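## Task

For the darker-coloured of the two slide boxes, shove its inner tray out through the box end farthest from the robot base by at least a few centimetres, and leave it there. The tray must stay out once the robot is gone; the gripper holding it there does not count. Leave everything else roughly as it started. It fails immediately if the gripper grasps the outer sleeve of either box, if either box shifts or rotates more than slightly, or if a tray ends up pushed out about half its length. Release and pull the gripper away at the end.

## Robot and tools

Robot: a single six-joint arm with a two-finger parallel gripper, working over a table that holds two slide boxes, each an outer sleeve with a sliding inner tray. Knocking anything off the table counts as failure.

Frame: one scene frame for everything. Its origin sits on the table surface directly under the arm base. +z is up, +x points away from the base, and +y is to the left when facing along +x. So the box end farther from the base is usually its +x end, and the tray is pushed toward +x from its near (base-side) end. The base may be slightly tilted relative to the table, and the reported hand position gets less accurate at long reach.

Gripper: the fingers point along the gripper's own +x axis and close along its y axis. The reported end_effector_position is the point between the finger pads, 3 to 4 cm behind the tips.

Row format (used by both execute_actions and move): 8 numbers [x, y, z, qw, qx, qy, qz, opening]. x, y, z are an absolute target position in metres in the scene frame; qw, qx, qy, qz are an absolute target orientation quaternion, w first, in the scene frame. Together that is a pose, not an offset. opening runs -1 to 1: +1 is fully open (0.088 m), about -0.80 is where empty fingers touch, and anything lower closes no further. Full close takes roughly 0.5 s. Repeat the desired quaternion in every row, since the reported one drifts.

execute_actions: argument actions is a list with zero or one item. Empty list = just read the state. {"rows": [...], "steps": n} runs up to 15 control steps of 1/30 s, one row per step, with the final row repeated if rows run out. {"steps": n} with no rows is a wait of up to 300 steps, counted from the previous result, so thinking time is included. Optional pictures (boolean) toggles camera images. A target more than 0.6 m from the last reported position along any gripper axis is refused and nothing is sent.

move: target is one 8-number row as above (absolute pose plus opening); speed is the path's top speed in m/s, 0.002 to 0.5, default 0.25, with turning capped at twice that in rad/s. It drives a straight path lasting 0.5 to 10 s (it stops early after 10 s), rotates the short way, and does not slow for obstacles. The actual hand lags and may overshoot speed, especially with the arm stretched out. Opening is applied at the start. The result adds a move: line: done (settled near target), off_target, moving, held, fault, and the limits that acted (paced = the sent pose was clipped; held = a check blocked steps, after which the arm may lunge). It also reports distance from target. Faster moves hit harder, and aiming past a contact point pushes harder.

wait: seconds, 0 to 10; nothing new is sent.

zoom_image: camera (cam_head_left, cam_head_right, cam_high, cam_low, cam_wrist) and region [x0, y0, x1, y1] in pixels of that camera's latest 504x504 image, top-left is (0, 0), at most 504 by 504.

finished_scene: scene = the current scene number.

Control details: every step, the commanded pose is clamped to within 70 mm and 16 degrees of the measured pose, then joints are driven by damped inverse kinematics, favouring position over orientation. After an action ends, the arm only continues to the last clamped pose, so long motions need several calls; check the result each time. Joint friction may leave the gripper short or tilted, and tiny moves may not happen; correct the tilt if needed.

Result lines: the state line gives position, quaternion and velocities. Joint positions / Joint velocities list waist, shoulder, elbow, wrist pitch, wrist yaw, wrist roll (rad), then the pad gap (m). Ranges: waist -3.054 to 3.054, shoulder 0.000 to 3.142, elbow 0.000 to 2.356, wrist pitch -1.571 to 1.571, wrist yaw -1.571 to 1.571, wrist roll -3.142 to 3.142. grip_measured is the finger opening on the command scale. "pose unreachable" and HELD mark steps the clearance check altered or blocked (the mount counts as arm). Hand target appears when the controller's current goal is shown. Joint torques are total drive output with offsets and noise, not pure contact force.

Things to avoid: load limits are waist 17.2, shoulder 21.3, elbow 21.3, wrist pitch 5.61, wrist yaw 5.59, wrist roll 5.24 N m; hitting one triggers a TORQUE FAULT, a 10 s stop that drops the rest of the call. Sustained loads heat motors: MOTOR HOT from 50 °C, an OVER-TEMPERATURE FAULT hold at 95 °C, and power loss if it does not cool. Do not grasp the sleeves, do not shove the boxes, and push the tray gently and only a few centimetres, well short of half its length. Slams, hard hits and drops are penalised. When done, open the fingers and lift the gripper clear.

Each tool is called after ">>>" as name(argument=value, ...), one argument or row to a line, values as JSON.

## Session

>>> execute_actions(
  actions=[],
)

Scene clock: 0.00 s of 3750.00 s.
end_effector_position=(+0.2673, +0.2046, +0.2274) grip_measured=+0.830 end_effector_quat_wxyz=(-0.271, +0.703, +0.514, -0.411) end_effector_velocity=(-0.002, -0.001, -0.000) end_effector_angular_velocity=(+0.003, +0.015, +0.001)
Joint positions: [ 0.202  0.977  0.415  0.286 -1.054 -2.797  0.08 ]
Joint velocities: [-0.002 -0.002 -0.002 -0.007 -0.007  0.007 -0.   ]
Joint torques (N m, as the arm reports them, + toward a larger angle): no reading
Heat: hottest wrist roll 28 °C (+0.0 °C/min).
Hand target: +0.267, +0.205, +0.227; -0.271, +0.703, +0.514, -0.410

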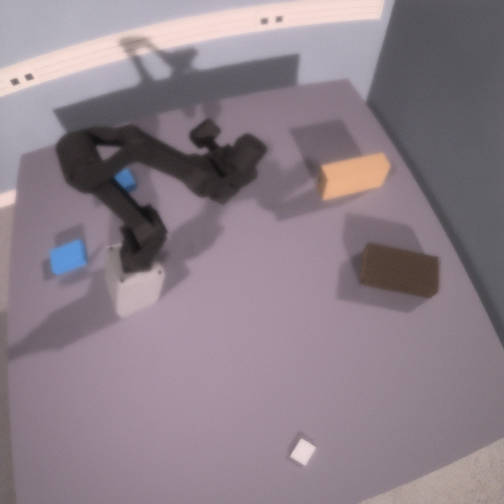

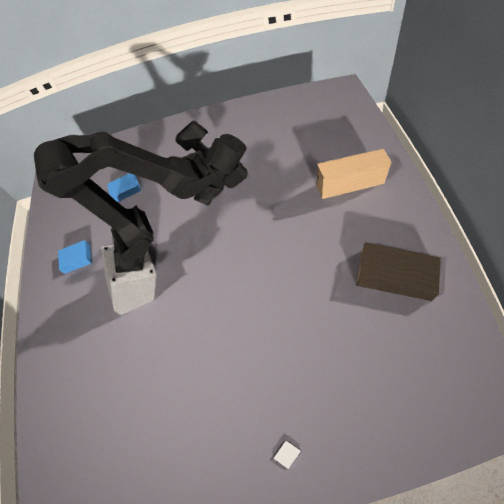

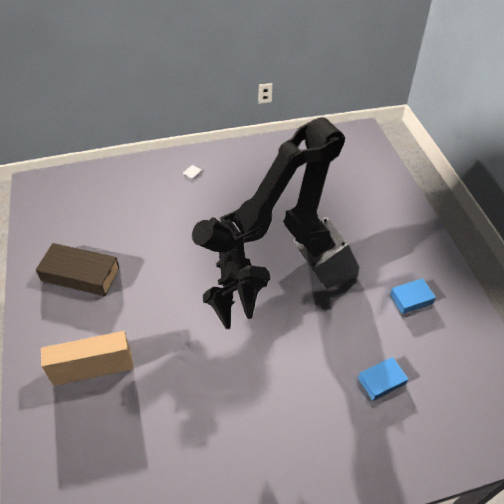

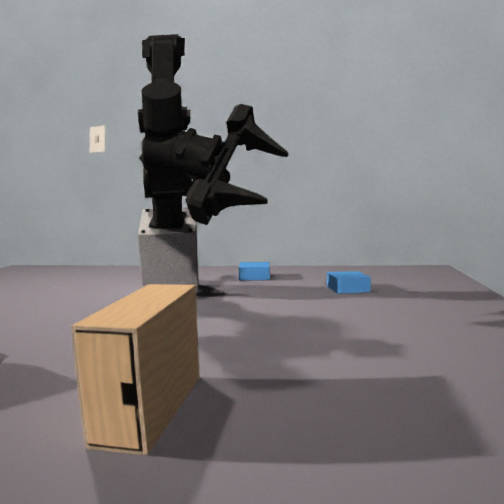

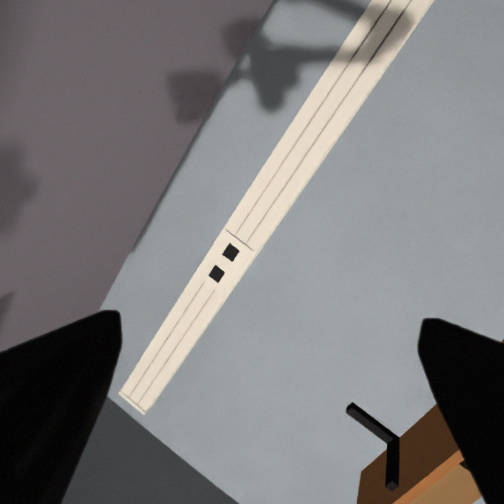

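>>> move(
  target=[0.42,-0.05,0.14,0.976,0.023,0.129,-0.172,-1],
)

Scene clock: 8.90 s of 3750.00 s.
end_effector_position=(+0.4181, -0.0486, +0.1362) grip_measured=-0.803 end_effector_quat_wxyz=(+0.976, +0.024, +0.133, -0.169) end_effector_velocity=(-0.003, -0.001, -0.008) end_effector_angular_velocity=(-0.005, +0.049, +0.002)
Joint positions: [-0.097  1.731  0.386  1.453  0.29   0.194  0.   ]
Joint velocities: [-0.002 -0.007 -0.002 -0.051 -0.007 -0.007  0.   ]
Joint torques (N m, as the arm reports them, + toward a larger angle): [-1.08 -7.26  2.62  1.46  0.33  0.12]
Heat: hottest wrist pitch 28 °C (+0.0 °C/min).
Hand target: +0.420, -0.050, +0.140; +0.976, +0.026, +0.128, -0.172
Off the commanded pose: 0.004 m, 1 deg.
move: done; limits=paced

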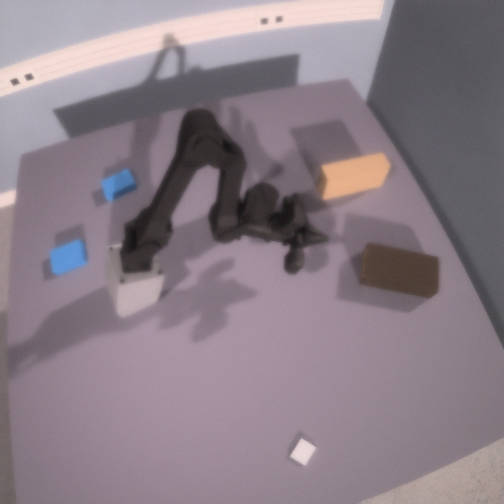

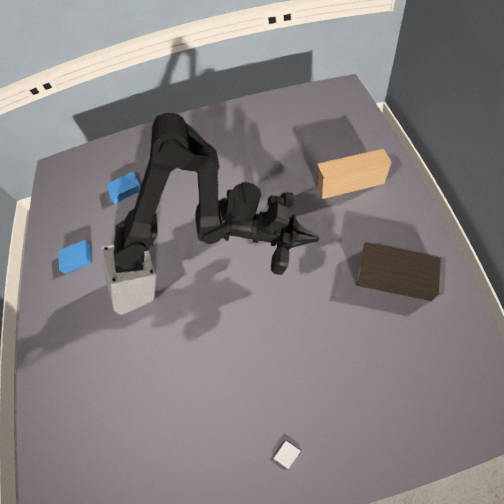

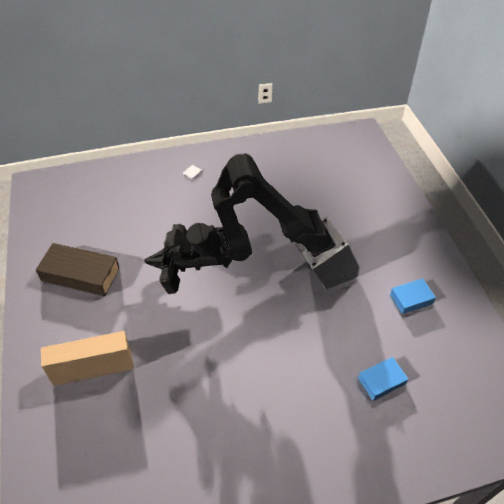

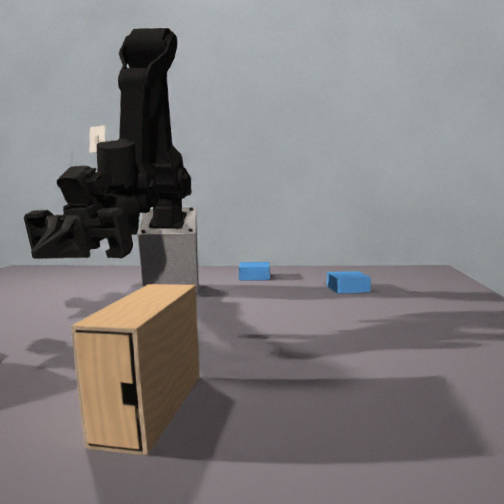

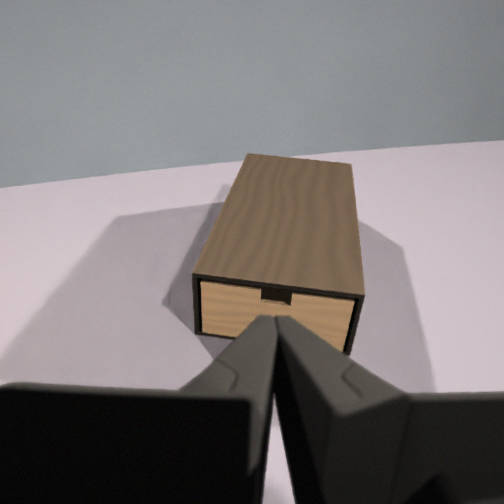

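>>> move(
  target=[0.475,-0.06,0.06,0.943,0.056,0.209,-0.253,-1],
)

Scene clock: 17.20 s of 3750.00 s.
end_effector_position=(+0.4752, -0.0596, +0.0644) grip_measured=-0.803 end_effector_quat_wxyz=(+0.944, +0.055, +0.205, -0.251) end_effector_velocity=(-0.001, -0.002, -0.001) end_effector_angular_velocity=(-0.011, +0.010, -0.006)
Joint positions: [-0.056  1.964  0.754  1.112  0.453  0.329  0.   ]
Joint velocities: [-0.002  0.002  0.002 -0.007  0.007 -0.007  0.   ]
Joint torques (N m, as the arm reports them, + toward a larger angle): [-0.82 -7.03  3.29  1.35  0.42  0.18]
Heat: hottest wrist pitch 29 °C (+3.5 °C/min).
Hand target: +0.475, -0.060, +0.060; +0.943, +0.055, +0.209, -0.253
Off the commanded pose: 0.004 m, 1 deg.
After step 90, 4.33 s passed at rest.
move: done

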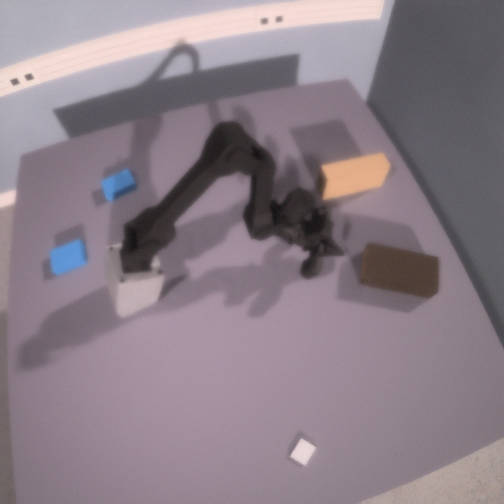

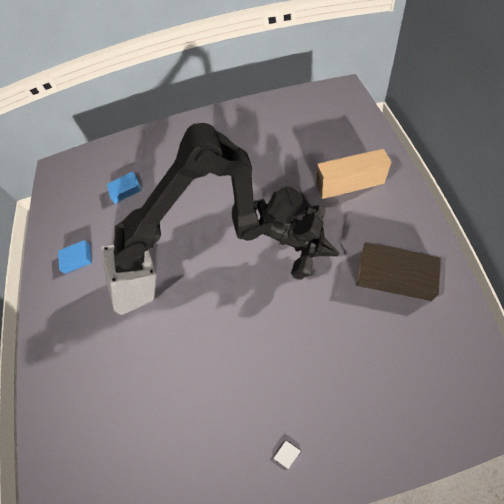

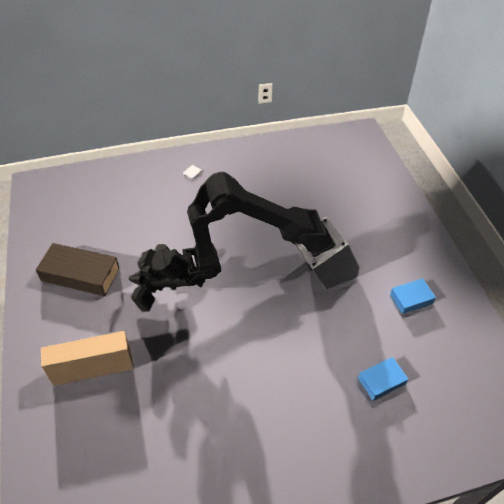

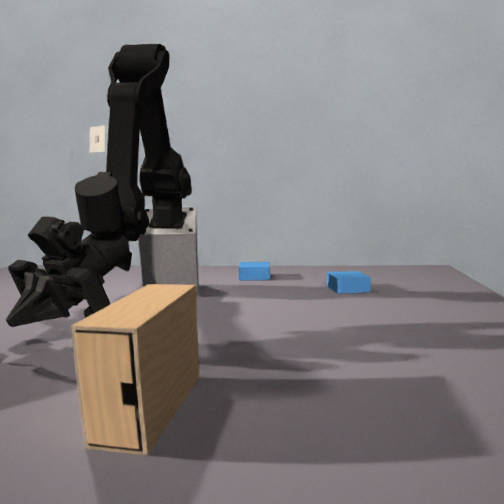

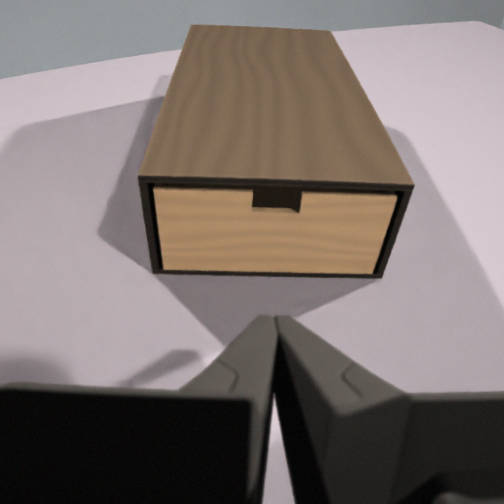

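>>> move(
  target=[0.505,-0.077,0.038,0.943,0.056,0.209,-0.253,-1],
  speed=0.06,
)

Scene clock: 19.97 s of 3750.00 s.
end_effector_position=(+0.5055, -0.0759, +0.0427) grip_measured=-0.803 end_effector_quat_wxyz=(+0.944, +0.057, +0.204, -0.253) end_effector_velocity=(+0.003, -0.000, -0.000) end_effector_angular_velocity=(+0.008, +0.004, +0.000)
Joint positions: [-0.096  2.087  0.917  1.073  0.417  0.329  0.   ]
Joint velocities: [-0.002 -0.002  0.012 -0.022 -0.007  0.007  0.   ]
Joint torques (N m, as the arm reports them, + toward a larger angle): [-1.59 -7.7   3.74  1.31  0.07  0.05]
Heat: hottest shoulder 29 °C (+3.0 °C/min).
Hand target: +0.505, -0.077, +0.038; +0.943, +0.056, +0.209, -0.253
Off the commanded pose: 0.005 m, 1 deg.
move: done

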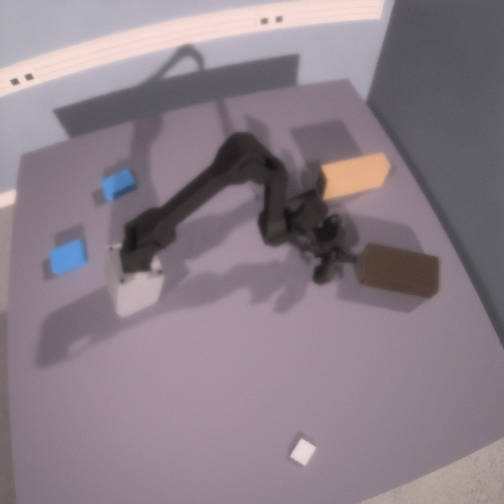

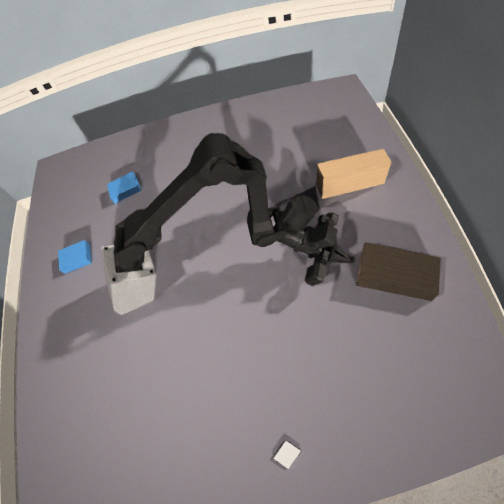

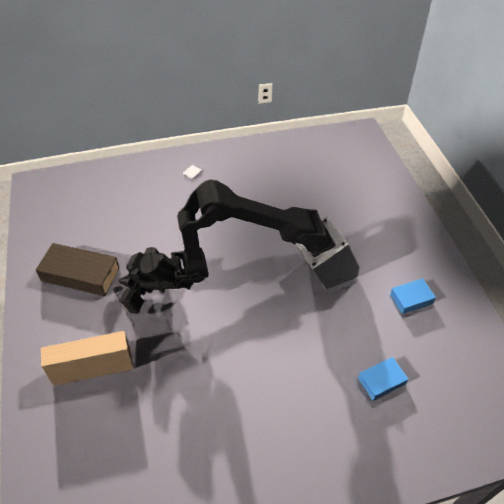

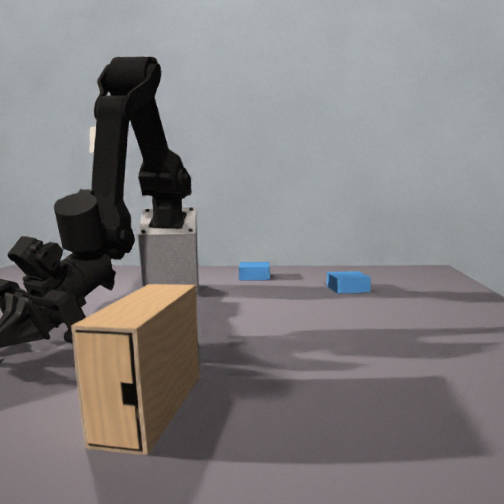

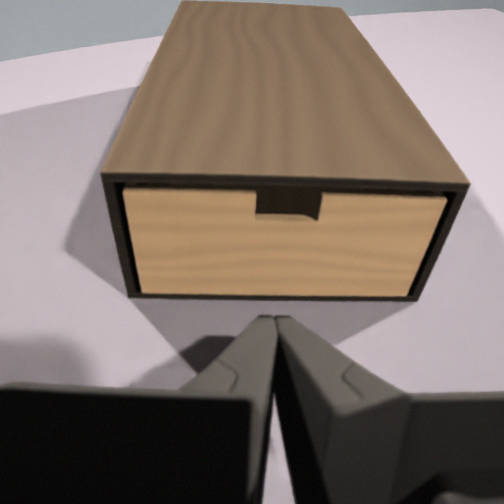

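>>> move(
  target=[0.527,-0.089,0.038,0.943,0.056,0.209,-0.253,-1],
  speed=0.03,
)

Scene clock: 23.07 s of 3750.00 s.
end_effector_position=(+0.5275, -0.0879, +0.0430) grip_measured=-0.803 end_effector_quat_wxyz=(+0.944, +0.058, +0.204, -0.254) end_effector_velocity=(+0.000, -0.001, -0.003) end_effector_angular_velocity=(-0.003, +0.021, +0.005)
Joint positions: [-0.126  2.114  1.018  1.001  0.387  0.329  0.   ]
Joint velocities: [-0.002  0.002  0.007 -0.022 -0.007 -0.007  0.   ]
Joint torques (N m, as the arm reports them, + toward a larger angle): [-1.78 -8.16  4.03  1.34  0.04 -0.07]
Heat: hottest shoulder 29 °C (+2.6 °C/min).
Hand target: +0.527, -0.089, +0.038; +0.943, +0.056, +0.209, -0.253
Off the commanded pose: 0.005 m, 1 deg.
move: done

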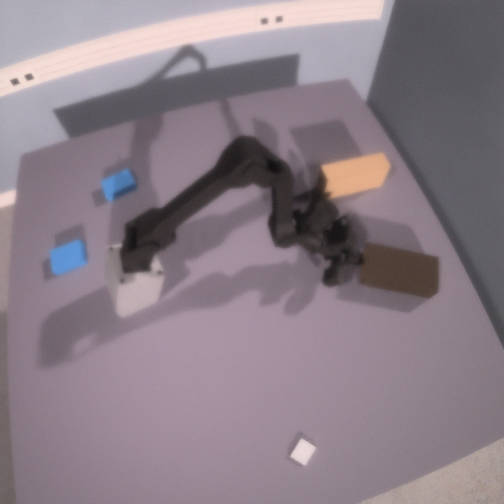

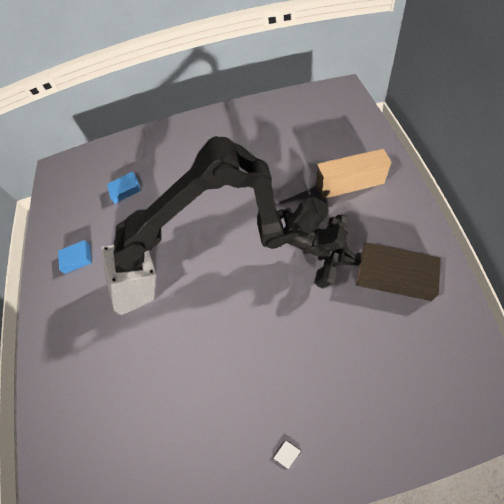

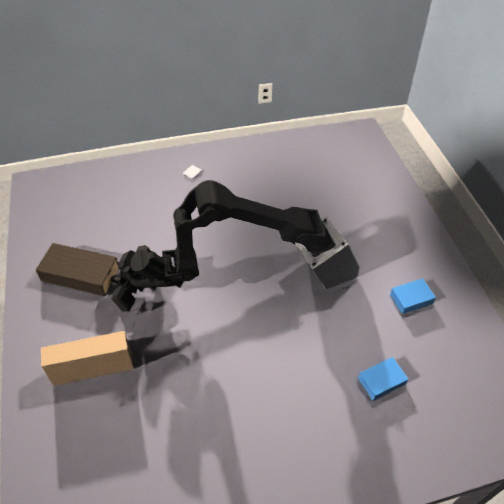

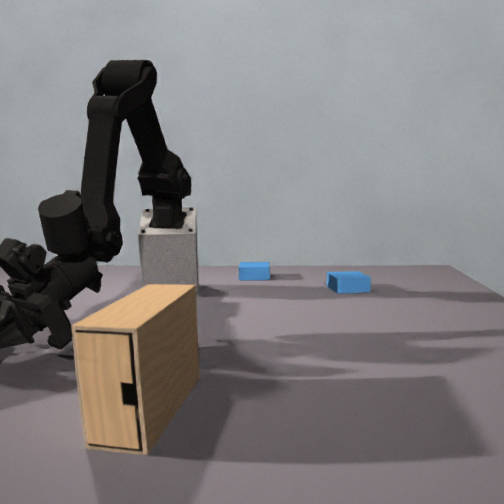

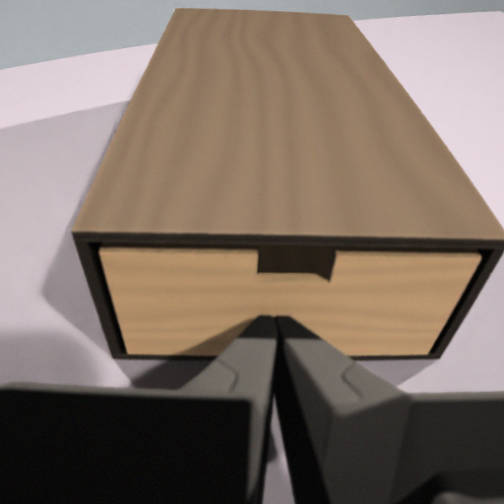

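>>> move(
  target=[0.558,-0.106,0.037,0.943,0.056,0.209,-0.253,-1],
  speed=0.02,
)

Scene clock: 26.50 s of 3750.00 s.
end_effector_position=(+0.5588, -0.1039, +0.0425) grip_measured=-0.803 end_effector_quat_wxyz=(+0.944, +0.058, +0.204, -0.253) end_effector_velocity=(-0.003, -0.001, -0.007) end_effector_angular_velocity=(-0.013, +0.037, +0.010)
Joint positions: [-0.161  2.164  1.172  0.899  0.35   0.325  0.   ]
Joint velocities: [-0.002  0.007  0.002 -0.022 -0.007 -0.022  0.   ]
Joint torques (N m, as the arm reports them, + toward a larger angle): [-2.13 -8.74  4.62  1.36  0.07 -0.06]
Heat: hottest shoulder 30 °C (+4.5 °C/min).
Hand target: +0.558, -0.106, +0.037; +0.943, +0.056, +0.209, -0.253
Off the commanded pose: 0.006 m, 1 deg.
move: done

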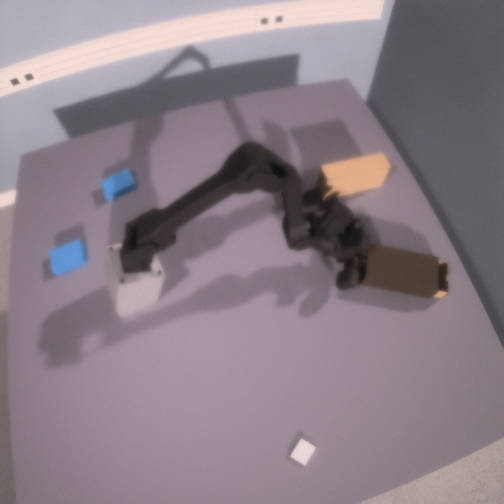

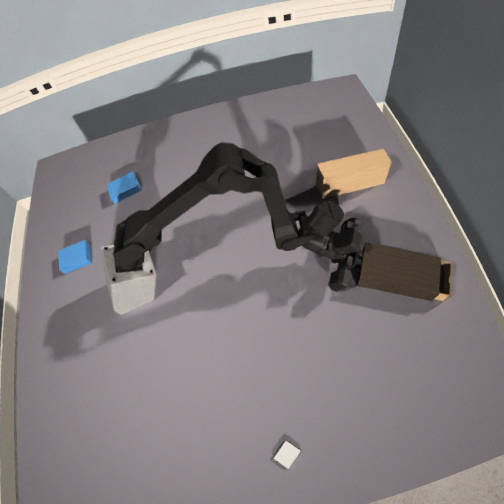

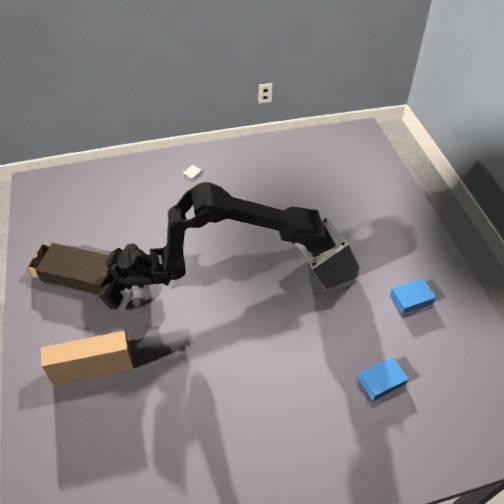

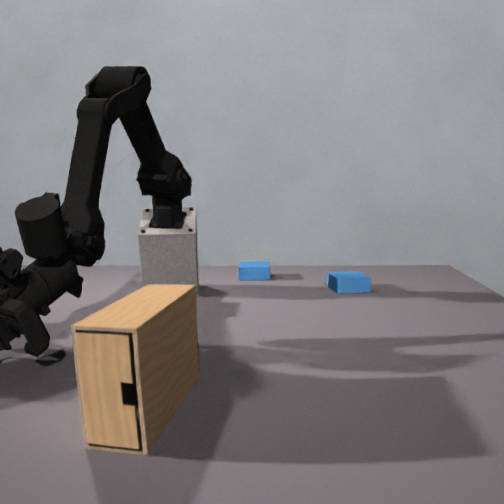

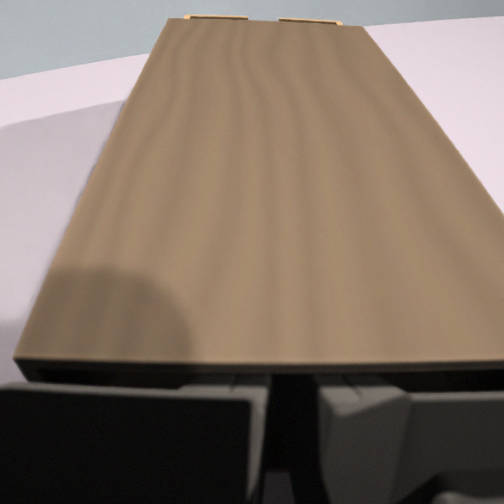

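>>> move(
  target=[0.57,-0.1125,0.031,0.943,0.056,0.209,-0.253,-1],
  speed=0.015,
)

Scene clock: 29.40 s of 3750.00 s.
end_effector_position=(+0.5707, -0.1110, +0.0366) grip_measured=-0.803 end_effector_quat_wxyz=(+0.944, +0.058, +0.204, -0.253) end_effector_velocity=(-0.003, -0.004, -0.007) end_effector_angular_velocity=(-0.003, +0.030, -0.001)
Joint positions: [-0.173  2.207  1.244  0.87   0.339  0.323  0.   ]
Joint velocities: [-0.007  0.007  0.002 -0.022 -0.007 -0.007  0.   ]
Joint torques (N m, as the arm reports them, + toward a larger angle): [-2.09 -9.07  4.87  1.39  0.05 -0.04]
Heat: hottest shoulder 30 °C (+4.1 °C/min).
Hand target: +0.570, -0.113, +0.031; +0.943, +0.056, +0.209, -0.253
Off the commanded pose: 0.006 m, 1 deg.
move: done

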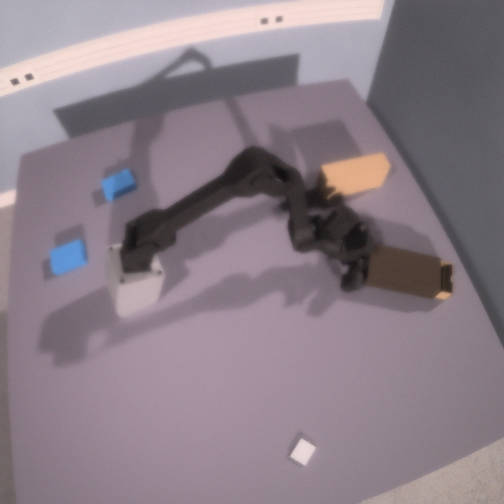

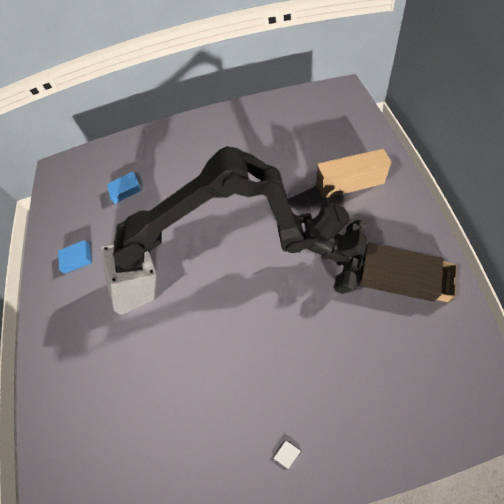

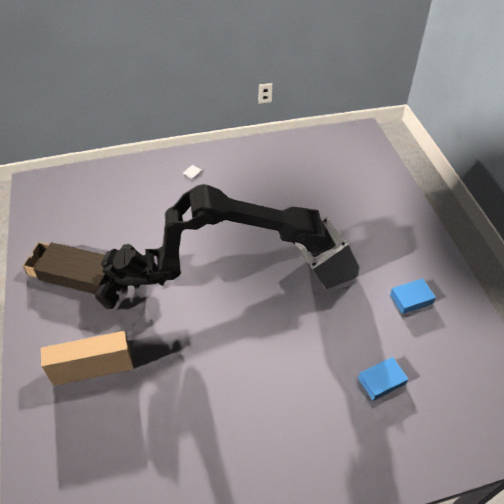

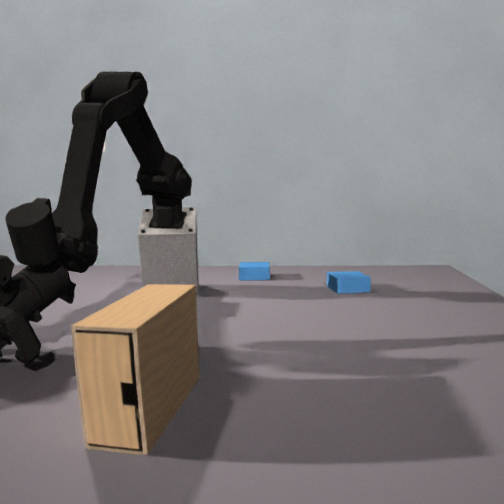

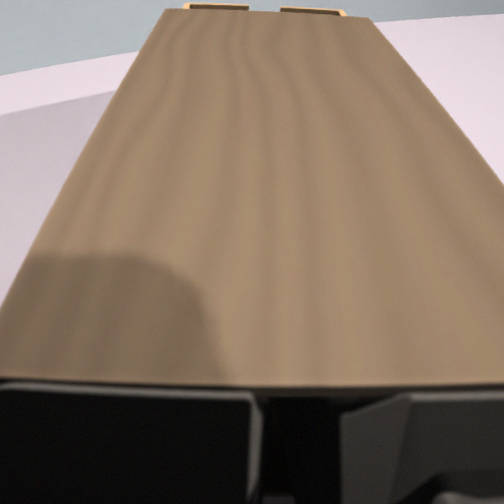

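Back out and check.

>>> move(
  target=[0.48,-0.062,0.05,0.943,0.056,0.209,-0.253,-1],
  speed=0.12,
)

>>> zoom_image(
  camera="cam_head_right",
  region=[330,210,490,320],
)

Scene clock: 32.20 s of 3750.00 s.
end_effector_position=(+0.4799, -0.0630, +0.0465) grip_measured=-0.803 end_effector_quat_wxyz=(+0.942, +0.054, +0.213, -0.252) end_effector_velocity=(+0.000, +0.002, +0.002) end_effector_angular_velocity=(+0.011, -0.010, +0.006)
Joint positions: [-0.062  2.035  0.801  1.118  0.446  0.33   0.   ]
Joint velocities: [ 0.002 -0.007 -0.007  0.007 -0.007  0.007  0.   ]
Joint torques (N m, as the arm reports them, + toward a larger angle): [-0.96 -9.68  1.81  1.69  0.45  0.15]
Heat: hottest shoulder 31 °C (+5.6 °C/min).
Hand target: +0.480, -0.062, +0.050; +0.943, +0.056, +0.209, -0.253
Off the commanded pose: 0.004 m, 1 deg.
move: done

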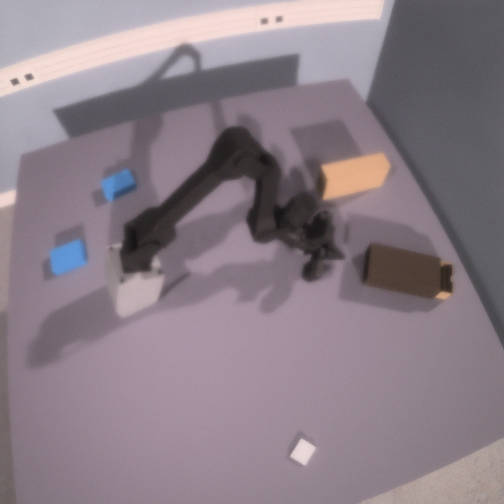

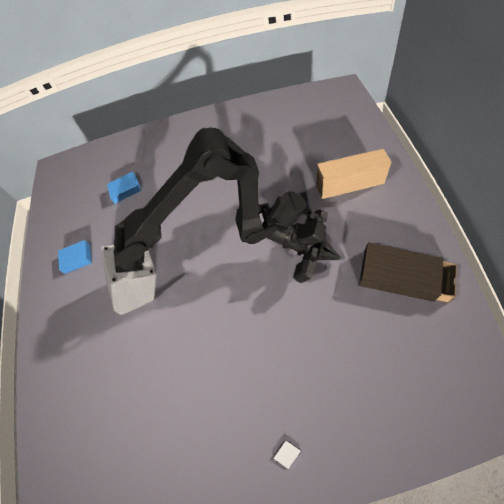

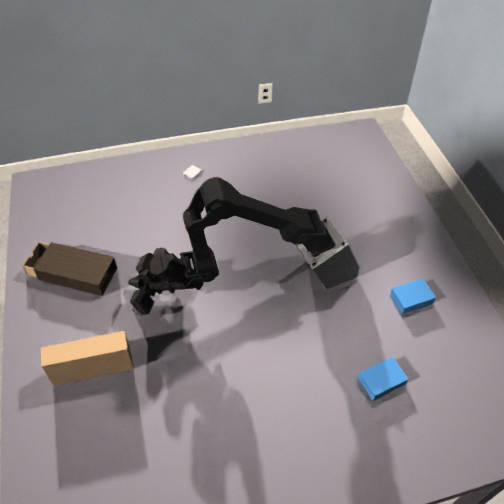

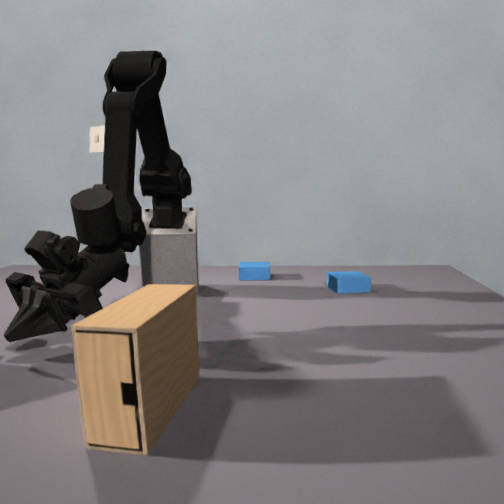

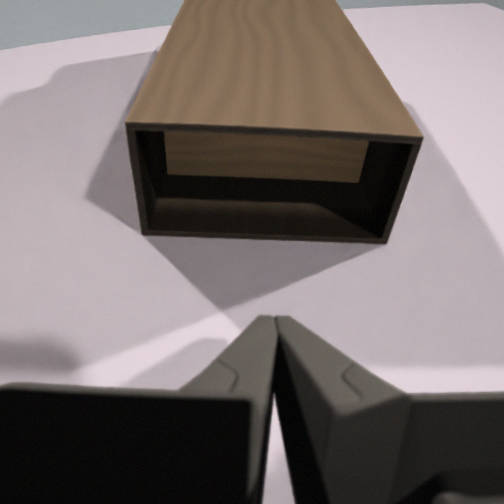

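Region (330, 210, 490, 320) of cam_head_right's 504x504 image, scaled by 3.150, with more detail than that image has; it fills the top 346 rows of this view, and the rest is white.

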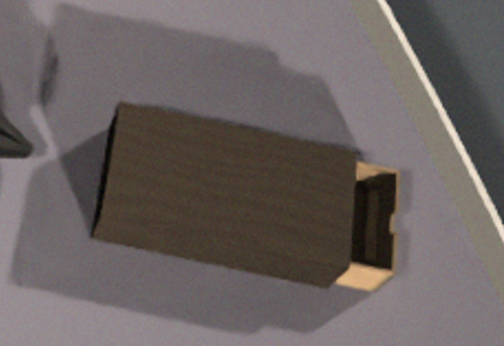

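Similar protrusion to scene 1.

>>> finished_scene(
  scene=2,
)

The scene is finished: the task was done.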